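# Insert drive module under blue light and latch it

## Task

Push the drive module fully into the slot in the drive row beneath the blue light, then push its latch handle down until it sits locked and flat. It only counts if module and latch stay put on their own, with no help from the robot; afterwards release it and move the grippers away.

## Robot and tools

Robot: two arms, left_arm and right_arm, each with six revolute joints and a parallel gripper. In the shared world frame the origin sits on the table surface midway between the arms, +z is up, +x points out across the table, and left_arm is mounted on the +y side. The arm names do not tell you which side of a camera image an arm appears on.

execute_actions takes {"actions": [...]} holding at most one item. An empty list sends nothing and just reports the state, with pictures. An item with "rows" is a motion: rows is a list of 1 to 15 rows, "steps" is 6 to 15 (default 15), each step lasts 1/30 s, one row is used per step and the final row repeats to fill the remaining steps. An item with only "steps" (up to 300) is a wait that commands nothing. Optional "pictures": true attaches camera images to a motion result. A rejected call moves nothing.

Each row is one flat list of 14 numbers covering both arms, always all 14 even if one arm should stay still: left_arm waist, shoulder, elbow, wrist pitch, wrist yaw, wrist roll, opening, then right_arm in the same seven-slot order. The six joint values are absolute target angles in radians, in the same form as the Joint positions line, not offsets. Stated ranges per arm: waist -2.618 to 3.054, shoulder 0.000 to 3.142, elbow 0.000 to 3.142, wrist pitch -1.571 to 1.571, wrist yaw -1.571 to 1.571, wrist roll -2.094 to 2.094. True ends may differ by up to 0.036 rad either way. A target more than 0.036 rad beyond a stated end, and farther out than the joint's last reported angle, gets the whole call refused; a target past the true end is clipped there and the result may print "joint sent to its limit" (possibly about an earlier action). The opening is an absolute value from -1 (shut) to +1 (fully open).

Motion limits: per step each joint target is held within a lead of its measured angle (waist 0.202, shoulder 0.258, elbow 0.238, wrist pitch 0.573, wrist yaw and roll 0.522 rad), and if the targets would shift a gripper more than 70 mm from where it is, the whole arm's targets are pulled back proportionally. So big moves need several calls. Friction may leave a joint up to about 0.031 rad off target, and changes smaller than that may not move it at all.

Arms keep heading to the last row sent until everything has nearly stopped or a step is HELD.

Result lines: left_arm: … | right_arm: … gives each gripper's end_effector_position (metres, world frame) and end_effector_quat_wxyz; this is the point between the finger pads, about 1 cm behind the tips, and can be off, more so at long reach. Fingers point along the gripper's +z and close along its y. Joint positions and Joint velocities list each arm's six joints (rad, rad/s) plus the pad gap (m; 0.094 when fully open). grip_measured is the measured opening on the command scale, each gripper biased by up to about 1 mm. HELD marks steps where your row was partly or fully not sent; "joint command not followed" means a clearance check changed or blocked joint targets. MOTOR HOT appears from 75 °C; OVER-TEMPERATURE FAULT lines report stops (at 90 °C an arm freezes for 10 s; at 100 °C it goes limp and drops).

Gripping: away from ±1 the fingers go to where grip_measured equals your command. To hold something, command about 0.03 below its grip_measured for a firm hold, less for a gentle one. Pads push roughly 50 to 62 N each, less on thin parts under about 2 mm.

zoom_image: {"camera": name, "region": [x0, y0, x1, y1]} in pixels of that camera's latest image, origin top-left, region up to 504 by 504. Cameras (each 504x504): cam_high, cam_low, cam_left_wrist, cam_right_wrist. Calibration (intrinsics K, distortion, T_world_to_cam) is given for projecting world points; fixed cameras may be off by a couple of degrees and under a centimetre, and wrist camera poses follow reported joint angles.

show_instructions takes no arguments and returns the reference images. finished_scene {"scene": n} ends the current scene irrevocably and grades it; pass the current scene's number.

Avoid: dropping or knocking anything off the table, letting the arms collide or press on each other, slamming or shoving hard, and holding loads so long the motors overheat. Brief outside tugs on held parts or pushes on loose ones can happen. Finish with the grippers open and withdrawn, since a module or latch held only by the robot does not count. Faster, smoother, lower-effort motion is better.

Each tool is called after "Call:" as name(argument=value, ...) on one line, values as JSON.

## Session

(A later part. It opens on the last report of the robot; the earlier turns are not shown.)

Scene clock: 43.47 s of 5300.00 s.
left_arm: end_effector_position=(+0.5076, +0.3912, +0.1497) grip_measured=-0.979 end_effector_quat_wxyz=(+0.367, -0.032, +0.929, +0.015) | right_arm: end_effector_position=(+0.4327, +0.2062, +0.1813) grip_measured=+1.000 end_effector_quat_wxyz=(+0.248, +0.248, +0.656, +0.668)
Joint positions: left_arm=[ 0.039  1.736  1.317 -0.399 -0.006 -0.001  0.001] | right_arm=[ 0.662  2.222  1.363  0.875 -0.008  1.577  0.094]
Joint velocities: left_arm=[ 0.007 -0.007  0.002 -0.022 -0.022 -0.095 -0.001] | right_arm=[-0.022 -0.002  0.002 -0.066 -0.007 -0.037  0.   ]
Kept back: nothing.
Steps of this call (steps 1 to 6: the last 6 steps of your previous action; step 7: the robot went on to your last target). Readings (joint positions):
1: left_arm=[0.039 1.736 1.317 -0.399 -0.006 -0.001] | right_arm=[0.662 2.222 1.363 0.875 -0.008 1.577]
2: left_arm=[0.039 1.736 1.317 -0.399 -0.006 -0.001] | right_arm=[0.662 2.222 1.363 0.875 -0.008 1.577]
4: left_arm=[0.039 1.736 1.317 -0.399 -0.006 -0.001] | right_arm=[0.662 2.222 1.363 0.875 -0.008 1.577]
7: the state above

Call:
execute_actions(actions=[{"rows":[[0.03,1.752,1.371,-0.255,0.0,-0.007,-1,0.66,2.24,1.38,0.87,0,1.57,1],[0.03,1.754,1.375,-0.24,0.0,-0.007,-1,0.66,2.24,1.38,0.87,0,1.57,1],[0.03,1.756,1.379,-0.225,0.0,-0.007,-1,0.66,2.24,1.38,0.87,0,1.57,1],[0.03,1.758,1.383,-0.21,0.0,-0.007,-1,0.66,2.24,1.38,0.87,0,1.57,1],[0.03,1.76,1.387,-0.195,0.0,-0.007,-1,0.66,2.24,1.38,0.87,0,1.57,1]],"steps":15}], pictures=true)

Call:
zoom_image(camera="cam_right_wrist", region=[235, 170, 325, 260])

Scene clock: 44.03 s of 5300.00 s.
left_arm: end_effector_position=(+0.5154, +0.3917, +0.1526) grip_measured=-0.979 end_effector_quat_wxyz=(+0.377, -0.032, +0.926, +0.015) | right_arm: end_effector_position=(+0.4327, +0.2062, +0.1813) grip_measured=+1.000 end_effector_quat_wxyz=(+0.248, +0.248, +0.656, +0.668)
Joint positions: left_arm=[ 0.039  1.752  1.333 -0.379 -0.006 -0.001  0.001] | right_arm=[ 0.662  2.222  1.363  0.875 -0.008  1.577  0.094]
Joint velocities: left_arm=[-0.027  0.007 -0.012  0.022 -0.051  0.007 -0.   ] | right_arm=[-0.002 -0.007  0.022 -0.007  0.037 -0.007  0.   ]
Steps of this call (steps 1 to 8: the robot went on to your last target; steps 9 to 17: the first 9 steps of this action). Readings (joint positions):
9: left_arm=[0.039 1.736 1.318 -0.399 -0.006 -0.001] | right_arm=[0.662 2.222 1.363 0.875 -0.008 1.577]
10: left_arm=[0.039 1.736 1.320 -0.399 -0.006 -0.001] | right_arm=[0.662 2.222 1.363 0.875 -0.008 1.577]
12: left_arm=[0.039 1.741 1.326 -0.396 -0.006 -0.001] | right_arm=[0.662 2.222 1.363 0.875 -0.008 1.577]
16: left_arm=[0.039 1.752 1.333 -0.379 -0.006 -0.001] | right_arm=[0.662 2.222 1.363 0.875 -0.008 1.577]
17: the state above
camera_calibration (this result's frames):
cam_left_wrist: T_world_to_cam=[[0.10311, -0.994649, -0.00648824, 0.338512], [-0.934044, -0.0945806, -0.344406, 0.610361], [0.34195, 0.041572, -0.938798, 0.0686402], [0, 0, 0, 1]] pos_world=[0.511729, 0.391575, 0.276848]
cam_right_wrist: T_world_to_cam=[[-0.163816, 0.148783, -0.975207, 0.224213], [-0.985431, 0.0211365, 0.168758, 0.424633], [0.0457207, 0.988644, 0.143153, -0.150338], [0, 0, 0, 1]] pos_world=[0.46205, 0.106296, 0.168515]

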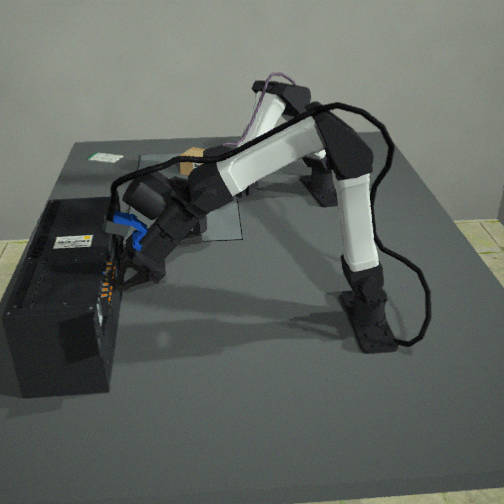

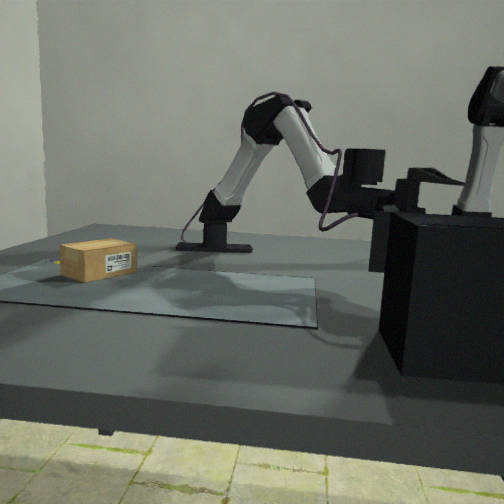

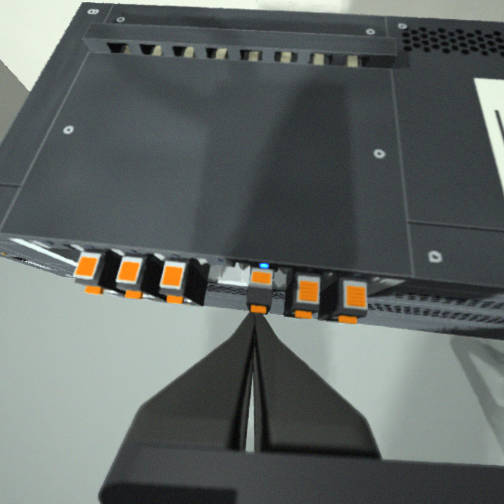

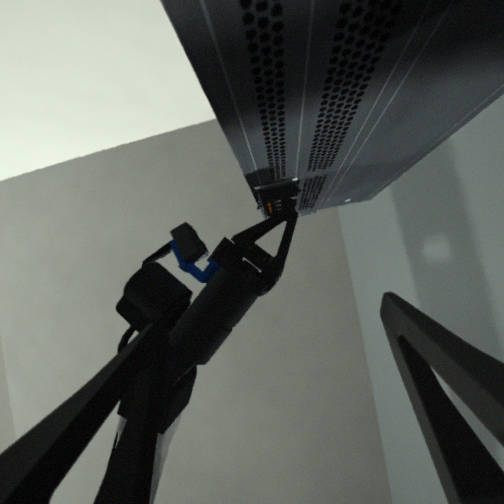

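Region (235, 170, 325, 260) of cam_right_wrist's 504x504 image, scaled by 5.600, with more detail than that image has.

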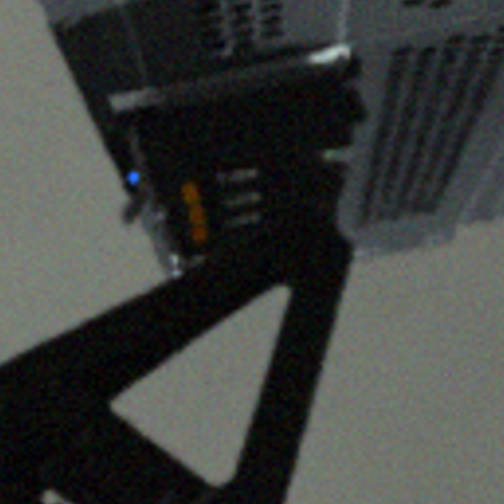

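Call:
execute_actions(actions=[{"rows":[[0.03,1.74,1.34,-0.40,0,0,-1,0.66,2.24,1.38,0.87,0,1.57,1],[0.03,1.73,1.33,-0.46,0,0,-1,0.66,2.24,1.38,0.87,0,1.57,1],[0.03,1.73,1.34,-0.52,0,0,-1,0.66,2.24,1.38,0.87,0,1.57,1],[0.03,1.73,1.36,-0.58,0,0.1,-1,0.66,2.24,1.38,0.87,0,1.57,1],[0.03,1.73,1.39,-0.64,0,0.2,-1,0.66,2.24,1.38,0.87,0,1.57,1],[0.03,1.74,1.43,-0.70,0,0.35,-1,0.66,2.24,1.38,0.87,0,1.57,1],[0.03,1.75,1.47,-0.76,0,0.5,-1,0.66,2.24,1.38,0.87,0,1.57,1],[0.03,1.76,1.52,-0.82,0,0.65,-1,0.66,2.24,1.38,0.87,0,1.57,1],[0.03,1.775,1.57,-0.87,0,0.8,-1,0.66,2.24,1.38,0.87,0,1.57,1],[0.03,1.79,1.62,-0.92,0,0.95,-1,0.66,2.24,1.38,0.87,0,1.57,1],[0.03,1.805,1.67,-0.96,0,1.1,-1,0.66,2.24,1.38,0.87,0,1.57,1],[0.03,1.82,1.72,-0.99,0,1.25,-1,0.66,2.24,1.38,0.87,0,1.57,1],[0.03,1.84,1.77,-1.01,0,1.4,-1,0.66,2.24,1.38,0.87,0,1.57,1],[0.03,1.86,1.82,-1.015,0,1.5,-1,0.66,2.24,1.38,0.87,0,1.57,1],[0.03,1.877,1.864,-1.015,0,1.6,-1,0.66,2.24,1.38,0.87,0,1.57,1]],"steps":15}])

Call:
execute_actions(actions=[{"steps":13}])

Scene clock: 45.50 s of 5300.00 s.
left_arm: end_effector_position=(+0.4853, +0.3898, +0.1525) grip_measured=-0.979 end_effector_quat_wxyz=(+0.283, +0.136, +0.947, +0.063) | right_arm: end_effector_position=(+0.4327, +0.2062, +0.1813) grip_measured=+1.000 end_effector_quat_wxyz=(+0.248, +0.248, +0.656, +0.668)
Joint positions: left_arm=[ 0.039  1.758  1.455 -0.679 -0.006  0.354  0.001] | right_arm=[ 0.662  2.222  1.363  0.875 -0.008  1.577  0.094]
Joint velocities: left_arm=[ 0.002  0.168  1.38  -1.414  0.022  2.864 -0.001] | right_arm=[-0.002  0.002  0.007 -0.007 -0.022  0.007  0.   ]
Steps of this call (steps 1 to 6: the last 6 steps of your previous action; steps 7 to 15: the robot went on to your last target; steps 16 to 35: nothing new was sent; steps 36 to 44: the first 9 steps of this action). Readings (joint positions):
36: left_arm=[0.039 1.752 1.333 -0.388 -0.006 -0.001] | right_arm=[0.662 2.222 1.363 0.875 -0.008 1.577]
37: left_arm=[0.039 1.752 1.333 -0.394 -0.006 -0.001] | right_arm=[0.662 2.222 1.363 0.875 -0.008 1.577]
39: left_arm=[0.039 1.750 1.334 -0.435 -0.006 0.013] | right_arm=[0.662 2.222 1.363 0.875 -0.008 1.577]
43: left_arm=[0.039 1.753 1.411 -0.628 -0.006 0.257] | right_arm=[0.662 2.222 1.363 0.875 -0.008 1.577]
44: the state above

Scene clock: 45.93 s of 5300.00 s.
left_arm: end_effector_position=(+0.5040, +0.3910, +0.2191) grip_measured=-0.979 end_effector_quat_wxyz=(+0.208, +0.609, +0.739, +0.200) | right_arm: end_effector_position=(+0.4327, +0.2062, +0.1813) grip_measured=+1.000 end_effector_quat_wxyz=(+0.248, +0.248, +0.656, +0.668)
Joint positions: left_arm=[ 0.039  1.857  1.845 -0.973 -0.006  1.446  0.001] | right_arm=[ 0.662  2.222  1.363  0.875 -0.008  1.577  0.094]
Joint velocities: left_arm=[-0.002  0.09   0.002 -0.198 -0.022  1.004  0.001] | right_arm=[ 0.007 -0.002  0.002  0.022  0.022  0.007  0.   ]
Kept back: nothing.
Steps of this call (steps 1 to 6: the last 6 steps of your previous action; steps 7 to 13: the robot went on to your last target). Readings (joint positions):
1: left_arm=[0.039 1.765 1.505 -0.726 -0.006 0.453] | right_arm=[0.662 2.222 1.363 0.875 -0.008 1.577]
2: left_arm=[0.039 1.774 1.559 -0.770 -0.006 0.551] | right_arm=[0.662 2.222 1.363 0.875 -0.008 1.577]
4: left_arm=[0.039 1.796 1.666 -0.846 -0.006 0.749] | right_arm=[0.662 2.222 1.363 0.875 -0.008 1.577]
8: left_arm=[0.039 1.845 1.830 -0.923 -0.006 1.143] | right_arm=[0.662 2.222 1.363 0.875 -0.008 1.577]
13: the state above

Call:
execute_actions(actions=[{"rows":[[0.022,1.89,1.885,-1.025,0.01,1.6,-1,0.66,2.24,1.38,0.87,0,1.57,1],[0.022,1.905,1.905,-1.03,0.01,1.6,-1,0.66,2.24,1.38,0.87,0,1.57,1],[0.028,1.92,1.925,-1.035,0.01,1.6,-1,0.66,2.24,1.38,0.87,0,1.57,1],[0.028,1.935,1.945,-1.04,0.01,1.6,-1,0.66,2.24,1.38,0.87,0,1.57,1],[0.028,1.95,1.965,-1.045,0.01,1.6,-1,0.66,2.24,1.38,0.87,0,1.57,1],[0.028,1.965,1.985,-1.05,0.01,1.6,-1,0.66,2.24,1.38,0.87,0,1.57,1],[0.028,1.98,2.0,-1.052,0.01,1.6,-1,0.66,2.24,1.38,0.87,0,1.57,1],[0.028,1.993,2.015,-1.052,0.01,1.6,-1,0.66,2.24,1.38,0.87,0,1.57,1],[0.028,2.004,2.03,-1.052,0.01,1.6,-1,0.66,2.24,1.38,0.87,0,1.57,1],[0.028,2.012,2.04,-1.052,0.01,1.6,-1,0.66,2.24,1.38,0.87,0,1.57,1]],"steps":15}])

Call:
execute_actions(actions=[{"steps":10}], pictures=true)

Call:
zoom_image(camera="cam_right_wrist", region=[215, 160, 305, 250])

Call:
zoom_image(camera="cam_left_wrist", region=[170, 210, 340, 380])

Scene clock: 46.73 s of 5300.00 s.
left_arm: end_effector_position=(+0.5233, +0.3896, +0.2120) grip_measured=-0.979 end_effector_quat_wxyz=(+0.184, +0.666, +0.694, +0.203) | right_arm: end_effector_position=(+0.4327, +0.2062, +0.1813) grip_measured=+1.000 end_effector_quat_wxyz=(+0.248, +0.248, +0.656, +0.668)
Joint positions: left_arm=[ 0.035  1.966  1.982 -1.031 -0.003  1.592  0.001] | right_arm=[ 0.662  2.222  1.363  0.875 -0.008  1.577  0.094]
Joint velocities: left_arm=[-0.002  0.427  0.442 -0.037 -0.022  0.037  0.   ] | right_arm=[ 0.012 -0.012  0.002 -0.051 -0.007  0.007  0.   ]
Steps of this call (steps 1 to 15: the robot went on to your last target; steps 16 to 24: the first 9 steps of this action). Readings (joint positions):
16: left_arm=[0.038 1.868 1.848 -1.007 -0.006 1.589] | right_arm=[0.662 2.222 1.363 0.875 -0.008 1.577]
17: left_arm=[0.037 1.873 1.857 -1.013 -0.006 1.590] | right_arm=[0.662 2.222 1.363 0.875 -0.008 1.577]
19: left_arm=[0.035 1.894 1.890 -1.022 -0.004 1.591] | right_arm=[0.662 2.222 1.363 0.875 -0.008 1.577]
23: left_arm=[0.035 1.952 1.967 -1.030 -0.003 1.592] | right_arm=[0.662 2.222 1.363 0.875 -0.008 1.577]
24: the state above

Scene clock: 47.07 s of 5300.00 s.
left_arm: end_effector_position=(+0.5295, +0.3900, +0.2028) grip_measured=-0.979 end_effector_quat_wxyz=(+0.178, +0.668, +0.696, +0.196) | right_arm: end_effector_position=(+0.4327, +0.2062, +0.1813) grip_measured=+1.000 end_effector_quat_wxyz=(+0.248, +0.248, +0.656, +0.668)
Joint positions: left_arm=[ 0.035  2.006  2.011 -1.04  -0.003  1.592  0.001] | right_arm=[ 0.662  2.222  1.363  0.875 -0.008  1.577  0.094]
Joint velocities: left_arm=[-0.007  0.002 -0.002 -0.051  0.022  0.022 -0.   ] | right_arm=[-0.027 -0.012 -0.027  0.007 -0.081 -0.051  0.   ]
Kept back: nothing.
Steps of this call (steps 1 to 6: the last 6 steps of your previous action; steps 7 to 10: the robot went on to your last target). Readings (joint positions):
1: left_arm=[0.035 1.980 1.996 -1.032 -0.003 1.592] | right_arm=[0.662 2.222 1.363 0.875 -0.008 1.577]
2: left_arm=[0.035 1.990 2.005 -1.032 -0.003 1.592] | right_arm=[0.662 2.222 1.363 0.875 -0.008 1.577]
4: left_arm=[0.035 2.002 2.011 -1.033 -0.003 1.592] | right_arm=[0.662 2.222 1.363 0.875 -0.008 1.577]
8: left_arm=[0.035 2.006 2.011 -1.040 -0.003 1.592] | right_arm=[0.662 2.222 1.363 0.875 -0.008 1.577]
10: the state above
camera_calibration (this result's frames):
cam_left_wrist: T_world_to_cam=[[-0.845511, -0.052152, -0.531406, 0.576795], [-0.274864, 0.895741, 0.349424, -0.235288], [0.457779, 0.441507, -0.771693, -0.140187], [0, 0, 0, 1]] pos_world=[0.487188, 0.302731, 0.280546]
cam_right_wrist: T_world_to_cam=[[-0.163816, 0.148783, -0.975207, 0.224213], [-0.985431, 0.0211365, 0.168758, 0.424633], [0.0457207, 0.988644, 0.143153, -0.150338], [0, 0, 0, 1]] pos_world=[0.46205, 0.106296, 0.168515]

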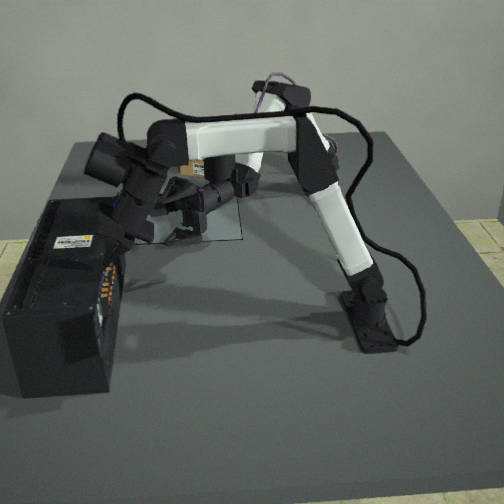

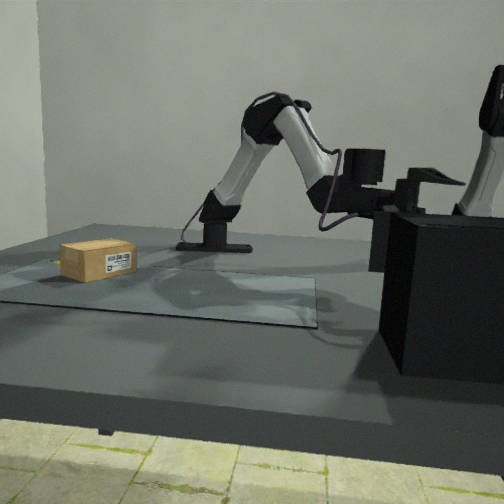

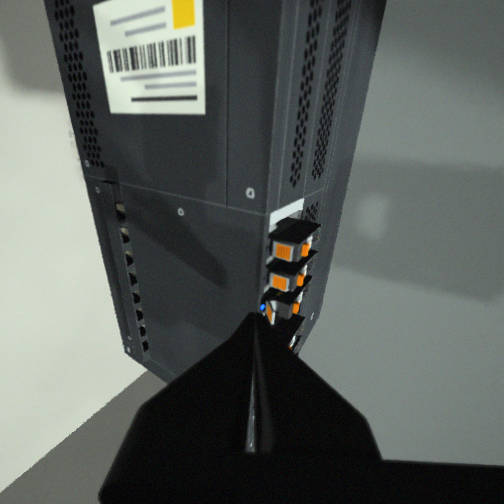

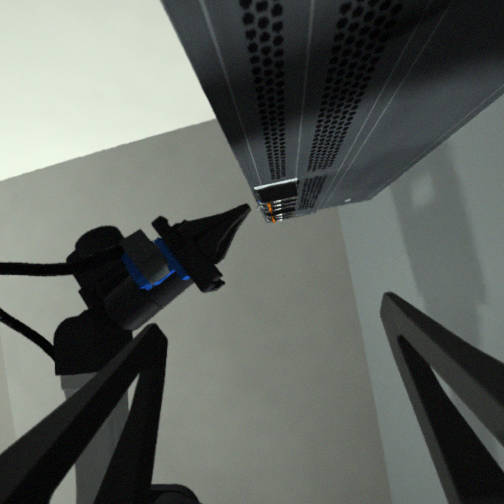

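Region (215, 160, 305, 250) of cam_right_wrist's 504x504 image, scaled by 5.600, with more detail than that image has.

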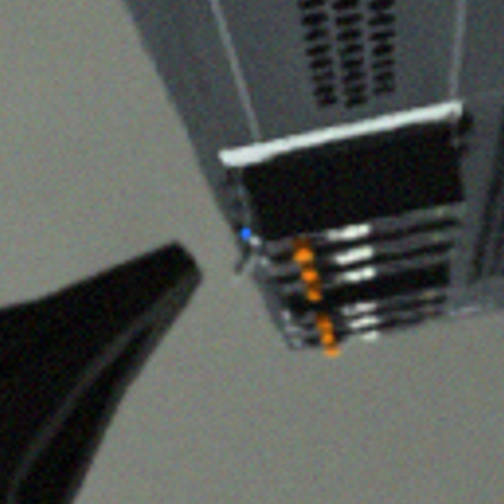

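Region (170, 210, 340, 380) of cam_left_wrist's 504x504 image, scaled by 2.965, with more detail than that image has.

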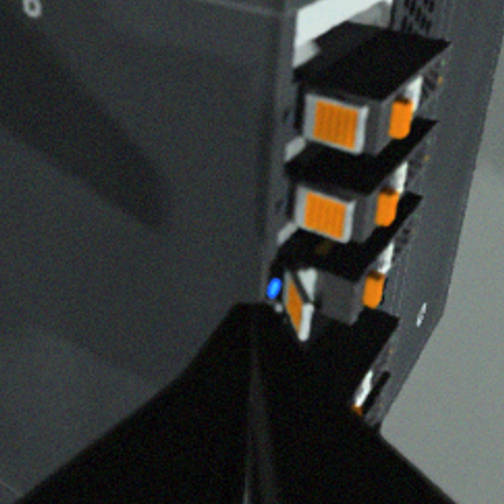

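Call:
execute_actions(actions=[{"rows":[[0.028,2.025,2.03,-1.03,0.0,1.6,-1,0.66,2.24,1.38,0.87,0,1.57,1],[0.028,2.028,2.03,-1.03,0.0,1.6,-1,0.66,2.24,1.38,0.87,0,1.57,1]],"steps":15}], pictures=true)

Call:
zoom_image(camera="cam_right_wrist", region=[215, 160, 305, 250])

Call:
zoom_image(camera="cam_left_wrist", region=[170, 210, 340, 380])

Scene clock: 47.73 s of 5300.00 s.
left_arm: end_effector_position=(+0.5291, +0.3900, +0.2025) grip_measured=-0.979 end_effector_quat_wxyz=(+0.178, +0.668, +0.696, +0.195) | right_arm: end_effector_position=(+0.4327, +0.2062, +0.1813) grip_measured=+1.000 end_effector_quat_wxyz=(+0.248, +0.248, +0.656, +0.668)
Joint positions: left_arm=[ 0.035  2.006  2.011 -1.042 -0.003  1.593  0.001] | right_arm=[ 0.662  2.222  1.363  0.875 -0.008  1.577  0.094]
Joint velocities: left_arm=[-0.007 -0.007 -0.012 -0.081 -0.022  0.037  0.001] | right_arm=[-0.012 -0.007 -0.012  0.007  0.081 -0.037  0.   ]
Steps of this call (steps 1 to 11: the robot went on to your last target; steps 12 to 20: the first 9 steps of this action). Readings (joint positions):
12: left_arm=[0.035 2.006 2.011 -1.042 -0.003 1.593] | right_arm=[0.662 2.222 1.363 0.875 -0.008 1.577]
13: left_arm=[0.035 2.006 2.011 -1.042 -0.003 1.593] | right_arm=[0.662 2.222 1.363 0.875 -0.008 1.577]
15: left_arm=[0.035 2.006 2.011 -1.042 -0.003 1.593] | right_arm=[0.662 2.222 1.363 0.875 -0.008 1.577]
19: left_arm=[0.035 2.006 2.011 -1.042 -0.003 1.593] | right_arm=[0.662 2.222 1.363 0.875 -0.008 1.577]
20: the state above
camera_calibration (this result's frames):
cam_left_wrist: T_world_to_cam=[[-0.846545, -0.0518339, -0.529788, 0.576421], [-0.2739, 0.895804, 0.350019, -0.235948], [0.456444, 0.441416, -0.772536, -0.139263], [0, 0, 0, 1]] pos_world=[0.486906, 0.302714, 0.280381]
cam_right_wrist: T_world_to_cam=[[-0.163816, 0.148783, -0.975207, 0.224213], [-0.985431, 0.0211365, 0.168758, 0.424633], [0.0457207, 0.988644, 0.143153, -0.150338], [0, 0, 0, 1]] pos_world=[0.46205, 0.106296, 0.168515]

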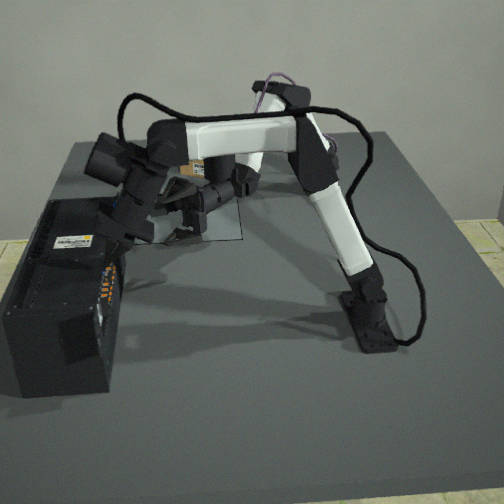

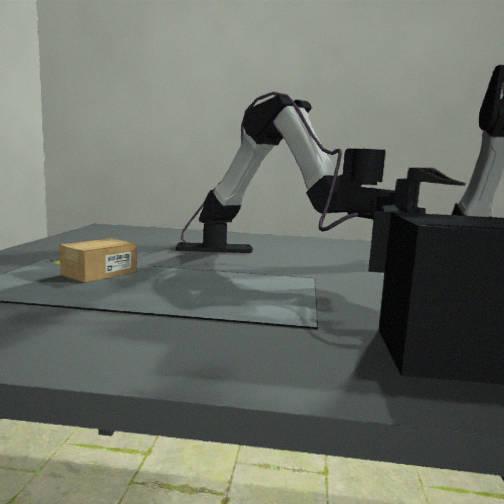

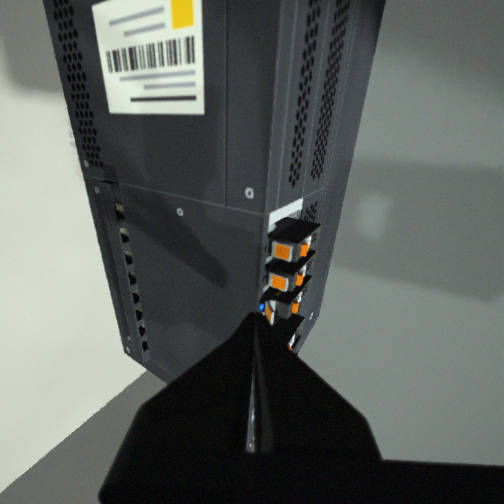

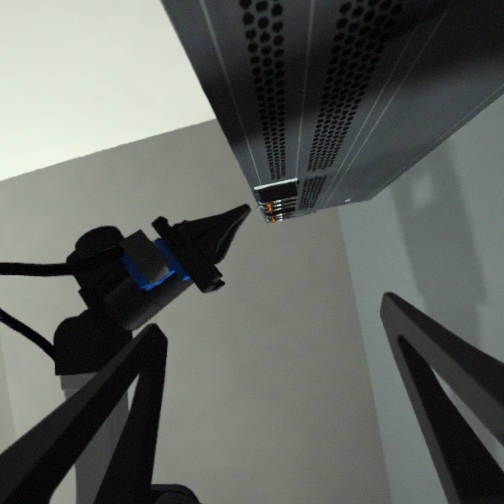

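Region (215, 160, 305, 250) of cam_right_wrist's 504x504 image, scaled by 5.600, with more detail than that image has.

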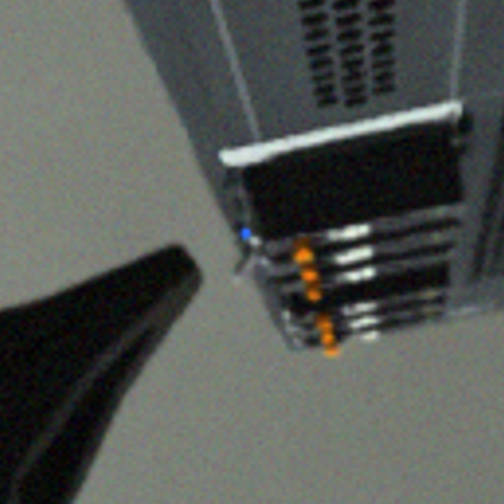

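Region (170, 210, 340, 380) of cam_left_wrist's 504x504 image, scaled by 2.965, with more detail than that image has.

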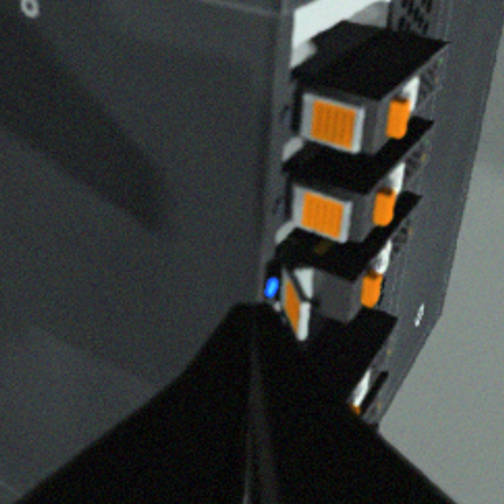

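Call:
execute_actions(actions=[{"rows":[[0.028,2.04,2.03,-1.005,0.0,1.6,-1,0.66,2.24,1.38,0.87,0,1.57,1],[0.028,2.04,2.03,-1.008,0.0,1.6,-1,0.66,2.24,1.38,0.87,0,1.57,1],[0.028,2.034,2.03,-1.01,0.0,1.6,-1,0.66,2.24,1.38,0.87,0,1.57,1]],"steps":15}], pictures=true)

Call:
zoom_image(camera="cam_right_wrist", region=[215, 160, 305, 250])

Call:
zoom_image(camera="cam_left_wrist", region=[170, 210, 340, 380])

Scene clock: 48.27 s of 5300.00 s.
left_arm: end_effector_position=(+0.5328, +0.3902, +0.1942) grip_measured=-0.979 end_effector_quat_wxyz=(+0.174, +0.669, +0.697, +0.192) | right_arm: end_effector_position=(+0.4327, +0.2062, +0.1813) grip_measured=+1.000 end_effector_quat_wxyz=(+0.248, +0.248, +0.656, +0.668)
Joint positions: left_arm=[ 0.035  2.026  2.011 -1.032 -0.003  1.593  0.001] | right_arm=[ 0.662  2.222  1.363  0.875 -0.008  1.577  0.094]
Joint velocities: left_arm=[-0.002 -0.012 -0.007  0.051 -0.007  0.022 -0.   ] | right_arm=[-0.007  0.007  0.002 -0.022 -0.066  0.095  0.   ]
Steps of this call (steps 1 to 6: the last 6 steps of your previous action; step 7: the robot went on to your last target; steps 8 to 16: the first 9 steps of this action). Readings (joint positions):
8: left_arm=[0.035 2.008 2.011 -1.041 -0.003 1.593] | right_arm=[0.662 2.222 1.363 0.875 -0.008 1.577]
9: left_arm=[0.035 2.010 2.011 -1.036 -0.003 1.593] | right_arm=[0.662 2.222 1.363 0.875 -0.008 1.577]
11: left_arm=[0.035 2.018 2.011 -1.033 -0.003 1.593] | right_arm=[0.662 2.222 1.363 0.875 -0.008 1.577]
15: left_arm=[0.035 2.026 2.011 -1.033 -0.003 1.593] | right_arm=[0.662 2.222 1.363 0.875 -0.008 1.577]
16: the state above
camera_calibration (this result's frames):
cam_left_wrist: T_world_to_cam=[[-0.851946, -0.0521683, -0.521024, 0.576424], [-0.27029, 0.896028, 0.352246, -0.234643], [0.448476, 0.440922, -0.777468, -0.142146], [0, 0, 0, 1]] pos_world=[0.491409, 0.302993, 0.272469]
cam_right_wrist: T_world_to_cam=[[-0.163816, 0.148783, -0.975207, 0.224213], [-0.985431, 0.0211365, 0.168758, 0.424633], [0.0457207, 0.988644, 0.143153, -0.150338], [0, 0, 0, 1]] pos_world=[0.46205, 0.106296, 0.168515]

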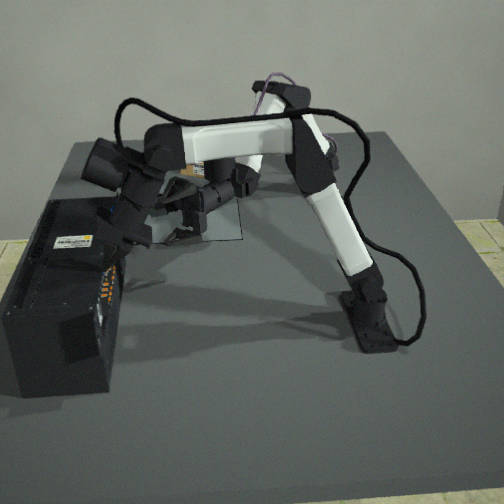

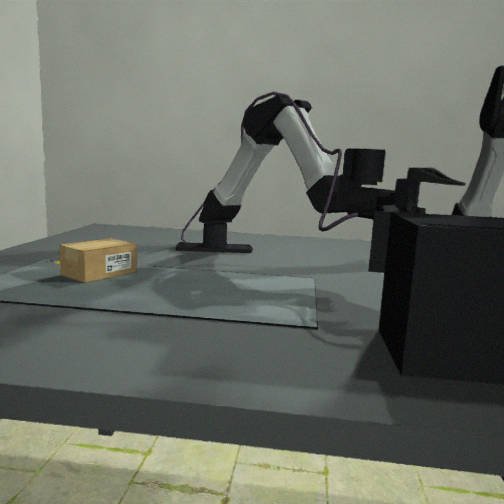

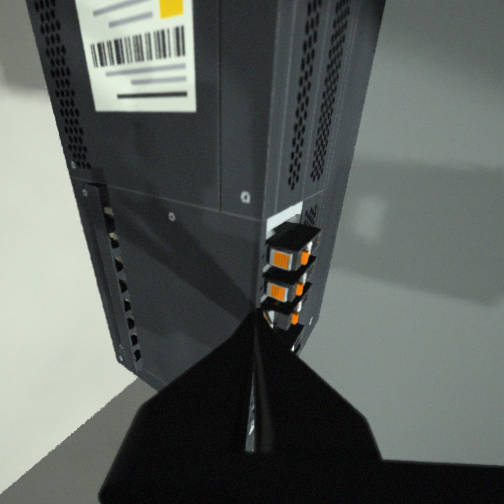

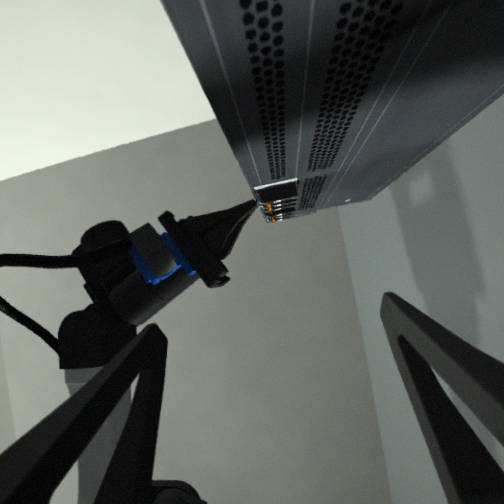

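Region (215, 160, 305, 250) of cam_right_wrist's 504x504 image, scaled by 5.600, with more detail than that image has.

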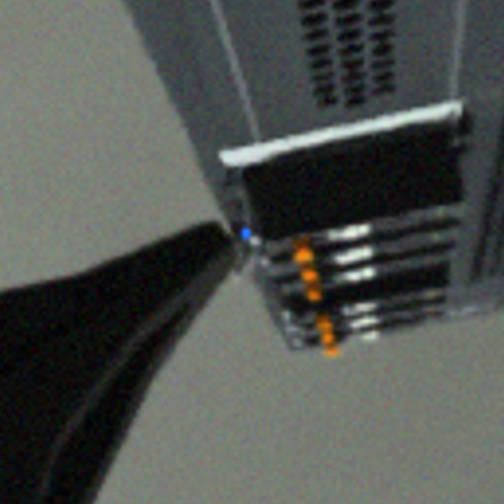

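Region (170, 210, 340, 380) of cam_left_wrist's 504x504 image, scaled by 2.965, with more detail than that image has.

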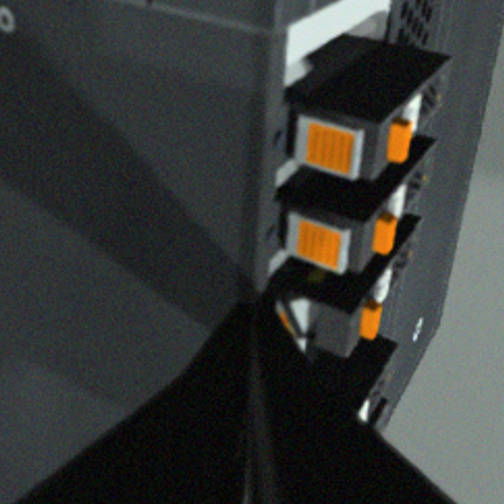

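Call:
execute_actions(actions=[{"rows":[[0.028,2.034,2.01,-1.045,0.0,1.6,-1,0.66,2.24,1.38,0.87,0,1.57,1],[0.028,2.034,2.0,-1.055,0.0,1.6,-1,0.66,2.24,1.38,0.87,0,1.57,1],[0.028,2.034,1.995,-1.06,0.0,1.6,-1,0.66,2.24,1.38,0.87,0,1.57,1],[0.028,2.034,1.99,-1.06,0.0,1.6,-1,0.66,2.24,1.38,0.87,0,1.57,1],[0.028,2.034,1.985,-1.06,0.0,1.6,-1,0.66,2.24,1.38,0.87,0,1.57,1],[0.028,2.034,1.98,-1.06,0.0,1.6,-1,0.66,2.24,1.38,0.87,0,1.57,1]],"steps":15}])

Call:
execute_actions(actions=[{"steps":6}], pictures=true)

Call:
zoom_image(camera="cam_right_wrist", region=[215, 160, 305, 250])

Call:
zoom_image(camera="cam_left_wrist", region=[170, 210, 340, 380])

Scene clock: 48.93 s of 5300.00 s.
left_arm: end_effector_position=(+0.5301, +0.3900, +0.1914) grip_measured=-0.979 end_effector_quat_wxyz=(+0.170, +0.670, +0.698, +0.187) | right_arm: end_effector_position=(+0.4327, +0.2062, +0.1813) grip_measured=+1.000 end_effector_quat_wxyz=(+0.248, +0.248, +0.656, +0.668)
Joint positions: left_arm=[ 0.035  2.026  2.006 -1.041 -0.003  1.593  0.001] | right_arm=[ 0.662  2.222  1.363  0.875 -0.008  1.577  0.094]
Joint velocities: left_arm=[-0.027 -0.022 -0.017  0.022  0.037 -0.037 -0.001] | right_arm=[ 0.002 -0.002 -0.042 -0.022 -0.007  0.066  0.   ]
Steps of this call (steps 1 to 6: the last 6 steps of your previous action; steps 7 to 11: the robot went on to your last target; steps 12 to 20: the first 9 steps of this action). Readings (joint positions):
12: left_arm=[0.035 2.026 2.011 -1.030 -0.003 1.593] | right_arm=[0.662 2.222 1.363 0.875 -0.008 1.577]
13: left_arm=[0.035 2.026 2.011 -1.032 -0.003 1.593] | right_arm=[0.662 2.222 1.363 0.875 -0.008 1.577]
15: left_arm=[0.035 2.026 2.011 -1.038 -0.003 1.593] | right_arm=[0.662 2.222 1.363 0.875 -0.008 1.577]
19: left_arm=[0.035 2.026 2.007 -1.041 -0.003 1.593] | right_arm=[0.662 2.222 1.363 0.875 -0.008 1.577]
20: the state above

Scene clock: 49.13 s of 5300.00 s.
left_arm: end_effector_position=(+0.5300, +0.3900, +0.1912) grip_measured=-0.979 end_effector_quat_wxyz=(+0.170, +0.670, +0.698, +0.187) | right_arm: end_effector_position=(+0.4327, +0.2062, +0.1813) grip_measured=+1.000 end_effector_quat_wxyz=(+0.248, +0.248, +0.656, +0.668)
Joint positions: left_arm=[ 0.035  2.026  2.006 -1.041 -0.003  1.593  0.001] | right_arm=[ 0.662  2.222  1.363  0.875 -0.008  1.577  0.094]
Joint velocities: left_arm=[ 0.012  0.017 -0.007  0.051 -0.022 -0.007  0.001] | right_arm=[ 0.007 -0.007 -0.002 -0.066 -0.051  0.022  0.   ]
Kept back: nothing.
Steps of this call (steps 1 to 6: the last 6 steps of your previous action). Readings (joint positions):
1: left_arm=[0.035 2.026 2.006 -1.041 -0.003 1.593] | right_arm=[0.662 2.222 1.363 0.875 -0.008 1.577]
2: left_arm=[0.035 2.026 2.006 -1.041 -0.003 1.593] | right_arm=[0.662 2.222 1.363 0.875 -0.008 1.577]
4: left_arm=[0.035 2.026 2.006 -1.041 -0.003 1.593] | right_arm=[0.662 2.222 1.363 0.875 -0.008 1.577]
6: the state above
camera_calibration (this result's frames):
cam_left_wrist: T_world_to_cam=[[-0.859225, -0.0522368, -0.508924, 0.574127], [-0.265004, 0.896359, 0.355407, -0.237733], [0.437613, 0.440241, -0.784017, -0.13585], [0, 0, 0, 1]] pos_world=[0.489754, 0.302891, 0.27017]
cam_right_wrist: T_world_to_cam=[[-0.163816, 0.148783, -0.975207, 0.224213], [-0.985431, 0.0211365, 0.168758, 0.424633], [0.0457207, 0.988644, 0.143153, -0.150338], [0, 0, 0, 1]] pos_world=[0.46205, 0.106296, 0.168515]

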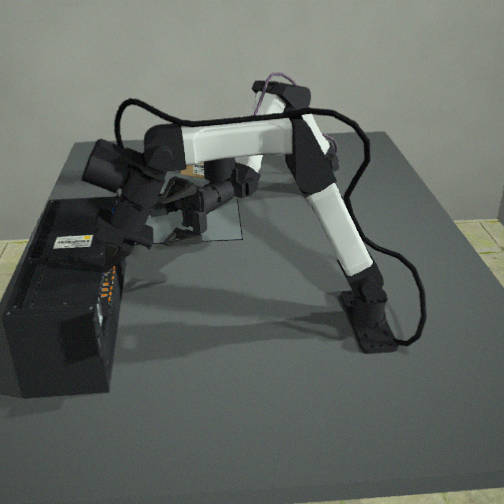

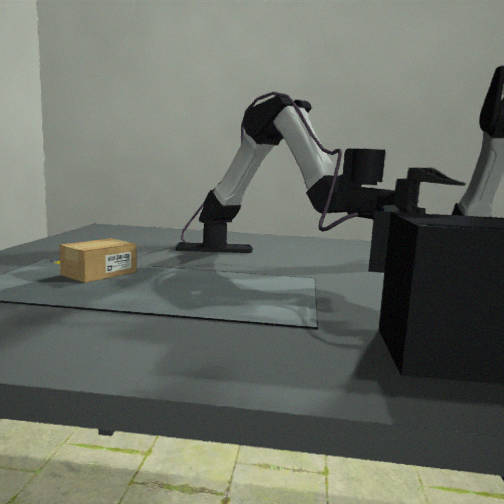

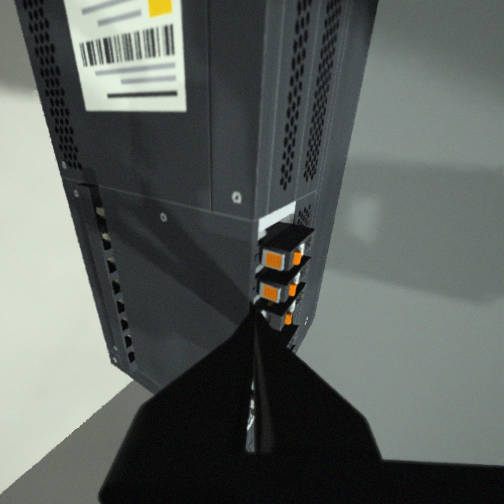

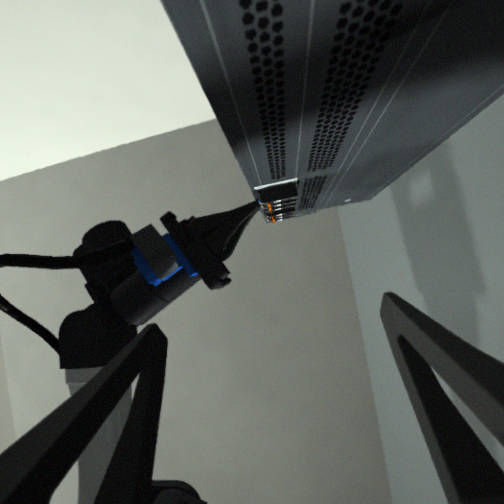

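Region (215, 160, 305, 250) of cam_right_wrist's 504x504 image, scaled by 5.600, with more detail than that image has.

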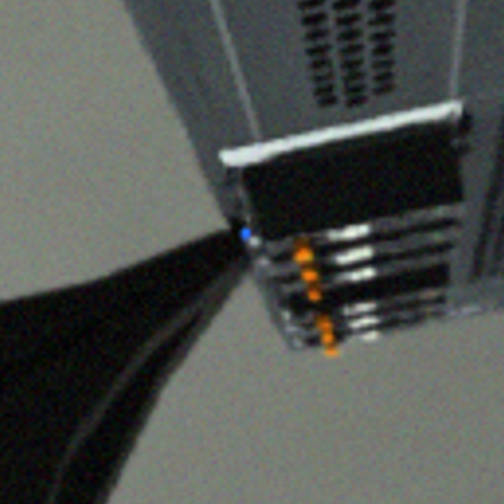

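Region (170, 210, 340, 380) of cam_left_wrist's 504x504 image, scaled by 2.965, with more detail than that image has.

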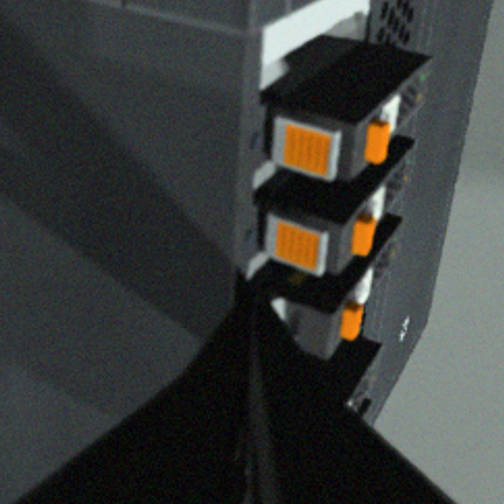

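Call:
execute_actions(actions=[{"rows":[[0.028,2.036,1.977,-1.07,0.0,1.6,-1,0.66,2.24,1.38,0.87,0,1.57,1],[0.028,2.038,1.974,-1.08,0.0,1.6,-1,0.66,2.24,1.38,0.87,0,1.57,1],[0.028,2.04,1.971,-1.09,0.0,1.6,-1,0.66,2.24,1.38,0.87,0,1.57,1],[0.028,2.042,1.968,-1.095,0.0,1.6,-1,0.66,2.24,1.38,0.87,0,1.57,1],[0.028,2.044,1.965,-1.10,0.0,1.6,-1,0.66,2.24,1.38,0.87,0,1.57,1]],"steps":14}])

Call:
execute_actions(actions=[{"steps":6}])

Scene clock: 49.70 s of 5300.00 s.
left_arm: end_effector_position=(+0.5292, +0.3900, +0.1896) grip_measured=-0.979 end_effector_quat_wxyz=(+0.168, +0.671, +0.698, +0.185) | right_arm: end_effector_position=(+0.4327, +0.2062, +0.1813) grip_measured=+1.000 end_effector_quat_wxyz=(+0.248, +0.248, +0.656, +0.668)
Joint positions: left_arm=[ 0.035  2.026  2.002 -1.042 -0.003  1.593  0.001] | right_arm=[ 0.662  2.222  1.363  0.875 -0.008  1.577  0.094]
Joint velocities: left_arm=[ 0.007  0.002 -0.007 -0.007 -0.037 -0.022  0.   ] | right_arm=[-0.007 -0.017 -0.007  0.081 -0.022 -0.022  0.   ]
Steps of this call (steps 1 to 9: the robot went on to your last target; steps 10 to 17: the first 8 steps of this action). Readings (joint positions):
10: left_arm=[0.035 2.026 2.006 -1.041 -0.003 1.593] | right_arm=[0.662 2.222 1.363 0.875 -0.008 1.577]
11: left_arm=[0.035 2.026 2.006 -1.041 -0.003 1.593] | right_arm=[0.662 2.222 1.363 0.875 -0.008 1.577]
13: left_arm=[0.035 2.026 2.004 -1.042 -0.003 1.593] | right_arm=[0.662 2.222 1.363 0.875 -0.008 1.577]
17: the state above

Scene clock: 49.90 s of 5300.00 s.
left_arm: end_effector_position=(+0.5290, +0.3899, +0.1890) grip_measured=-0.979 end_effector_quat_wxyz=(+0.167, +0.671, +0.698, +0.184) | right_arm: end_effector_position=(+0.4327, +0.2062, +0.1813) grip_measured=+1.000 end_effector_quat_wxyz=(+0.248, +0.248, +0.656, +0.668)
Joint positions: left_arm=[ 0.035  2.026  2.    -1.042 -0.003  1.593  0.001] | right_arm=[ 0.662  2.222  1.363  0.875 -0.008  1.577  0.094]
Joint velocities: left_arm=[-0.022  0.012  0.002  0.022  0.007 -0.007 -0.001] | right_arm=[ 0.012 -0.012  0.017 -0.11   0.007 -0.037  0.   ]
Kept back: nothing.
Steps of this call (steps 1 to 6: the last 6 steps of your previous action). Readings (joint positions):
1: left_arm=[0.035 2.026 2.002 -1.042 -0.003 1.593] | right_arm=[0.662 2.222 1.363 0.875 -0.008 1.577]
2: left_arm=[0.035 2.026 2.001 -1.042 -0.003 1.593] | right_arm=[0.662 2.222 1.363 0.875 -0.008 1.577]
4: left_arm=[0.035 2.026 2.001 -1.042 -0.003 1.593] | right_arm=[0.662 2.222 1.363 0.875 -0.008 1.577]
6: the state above

Call:
execute_actions(actions=[{"rows":[[0.028,2.046,1.961,-1.11,0.0,1.6,-1,0.66,2.24,1.38,0.87,0,1.57,1],[0.028,2.048,1.957,-1.12,0.0,1.6,-1,0.66,2.24,1.38,0.87,0,1.57,1],[0.028,2.05,1.953,-1.13,0.0,1.6,-1,0.66,2.24,1.38,0.87,0,1.57,1],[0.028,2.05,1.949,-1.135,0.0,1.6,-1,0.66,2.24,1.38,0.87,0,1.57,1],[0.028,2.05,1.945,-1.14,0.0,1.6,-1,0.66,2.24,1.38,0.87,0,1.57,1]],"steps":14}])

Call:
execute_actions(actions=[{"steps":6}], pictures=true)

Call:
zoom_image(camera="cam_left_wrist", region=[170, 210, 340, 380])

Scene clock: 50.50 s of 5300.00 s.
left_arm: end_effector_position=(+0.5269, +0.3898, +0.1867) grip_measured=-0.979 end_effector_quat_wxyz=(+0.164, +0.672, +0.699, +0.180) | right_arm: end_effector_position=(+0.4327, +0.2062, +0.1813) grip_measured=+1.000 end_effector_quat_wxyz=(+0.248, +0.248, +0.656, +0.668)
Joint positions: left_arm=[ 0.035  2.026  1.996 -1.048 -0.003  1.593  0.001] | right_arm=[ 0.662  2.222  1.363  0.875 -0.008  1.577  0.094]
Joint velocities: left_arm=[ 0.012 -0.017 -0.002  0.051 -0.022 -0.007 -0.   ] | right_arm=[ 0.002 -0.007 -0.007 -0.022 -0.007 -0.007  0.   ]
Steps of this call (steps 1 to 10: the robot went on to your last target; steps 11 to 18: the first 8 steps of this action). Readings (joint positions):
11: left_arm=[0.035 2.026 1.997 -1.043 -0.003 1.593] | right_arm=[0.662 2.222 1.363 0.875 -0.008 1.577]
12: left_arm=[0.035 2.026 1.997 -1.045 -0.003 1.593] | right_arm=[0.662 2.222 1.363 0.875 -0.008 1.577]
14: left_arm=[0.035 2.026 1.996 -1.048 -0.003 1.593] | right_arm=[0.662 2.222 1.363 0.875 -0.008 1.577]
18: the state above

Scene clock: 50.70 s of 5300.00 s.
left_arm: end_effector_position=(+0.5269, +0.3898, +0.1867) grip_measured=-0.979 end_effector_quat_wxyz=(+0.164, +0.672, +0.699, +0.180) | right_arm: end_effector_position=(+0.4327, +0.2062, +0.1813) grip_measured=+1.000 end_effector_quat_wxyz=(+0.248, +0.248, +0.656, +0.668)
Joint positions: left_arm=[ 0.035  2.026  1.996 -1.048 -0.003  1.593  0.001] | right_arm=[ 0.662  2.222  1.363  0.875 -0.008  1.577  0.094]
Joint velocities: left_arm=[-0.007  0.002  0.027  0.051 -0.081 -0.037  0.   ] | right_arm=[ 0.007 -0.007 -0.007 -0.037 -0.037 -0.095  0.   ]
Kept back: nothing.
Steps of this call (steps 1 to 6: the last 6 steps of your previous action). Readings (joint positions):
1: left_arm=[0.035 2.026 1.996 -1.048 -0.003 1.593] | right_arm=[0.662 2.222 1.363 0.875 -0.008 1.577]
2: left_arm=[0.035 2.026 1.996 -1.048 -0.003 1.593] | right_arm=[0.662 2.222 1.363 0.875 -0.008 1.577]
4: left_arm=[0.035 2.026 1.996 -1.048 -0.003 1.593] | right_arm=[0.662 2.222 1.363 0.875 -0.008 1.577]
6: the state above
camera_calibration (this result's frames):
cam_left_wrist: T_world_to_cam=[[-0.867818, -0.0527687, -0.494073, 0.571057], [-0.258884, 0.896738, 0.358944, -0.2408], [0.424113, 0.439405, -0.791866, -0.129066], [0, 0, 0, 1]] pos_world=[0.487972, 0.302781, 0.266375]
cam_right_wrist: T_world_to_cam=[[-0.163816, 0.148783, -0.975207, 0.224213], [-0.985431, 0.0211365, 0.168758, 0.424633], [0.0457207, 0.988644, 0.143153, -0.150338], [0, 0, 0, 1]] pos_world=[0.46205, 0.106296, 0.168515]

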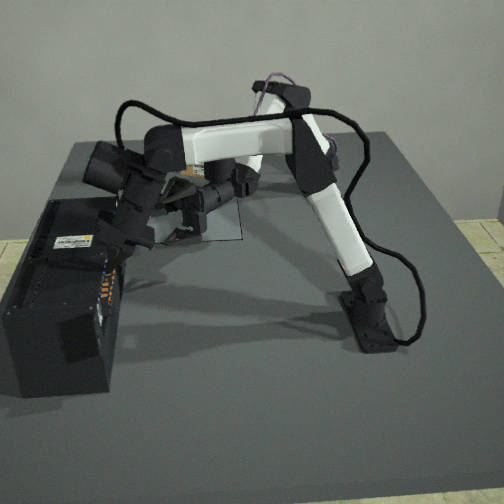

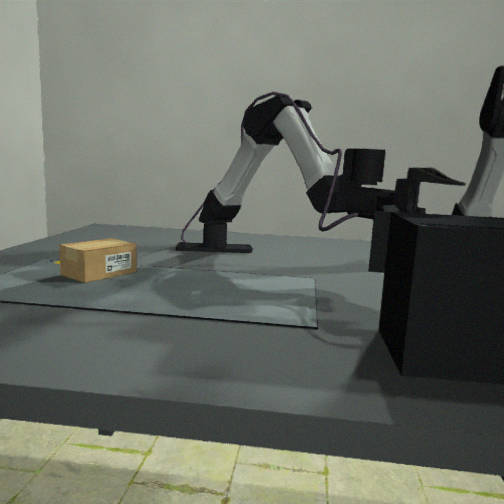

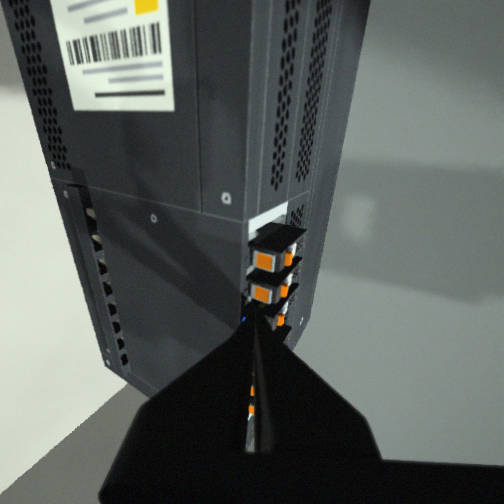

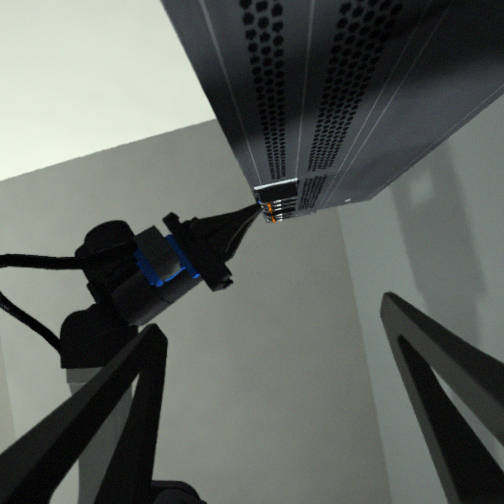

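Region (170, 210, 340, 380) of cam_left_wrist's 504x504 image, scaled by 2.965, with more detail than that image has.

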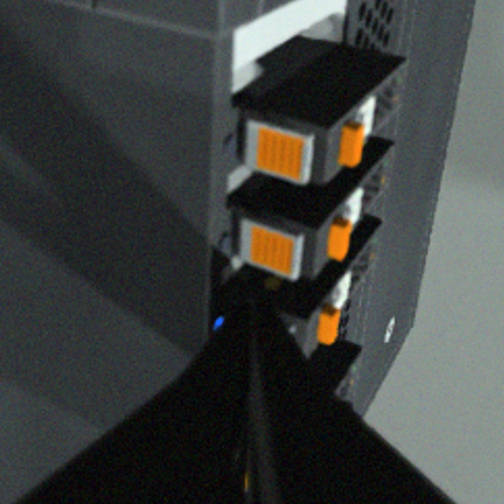

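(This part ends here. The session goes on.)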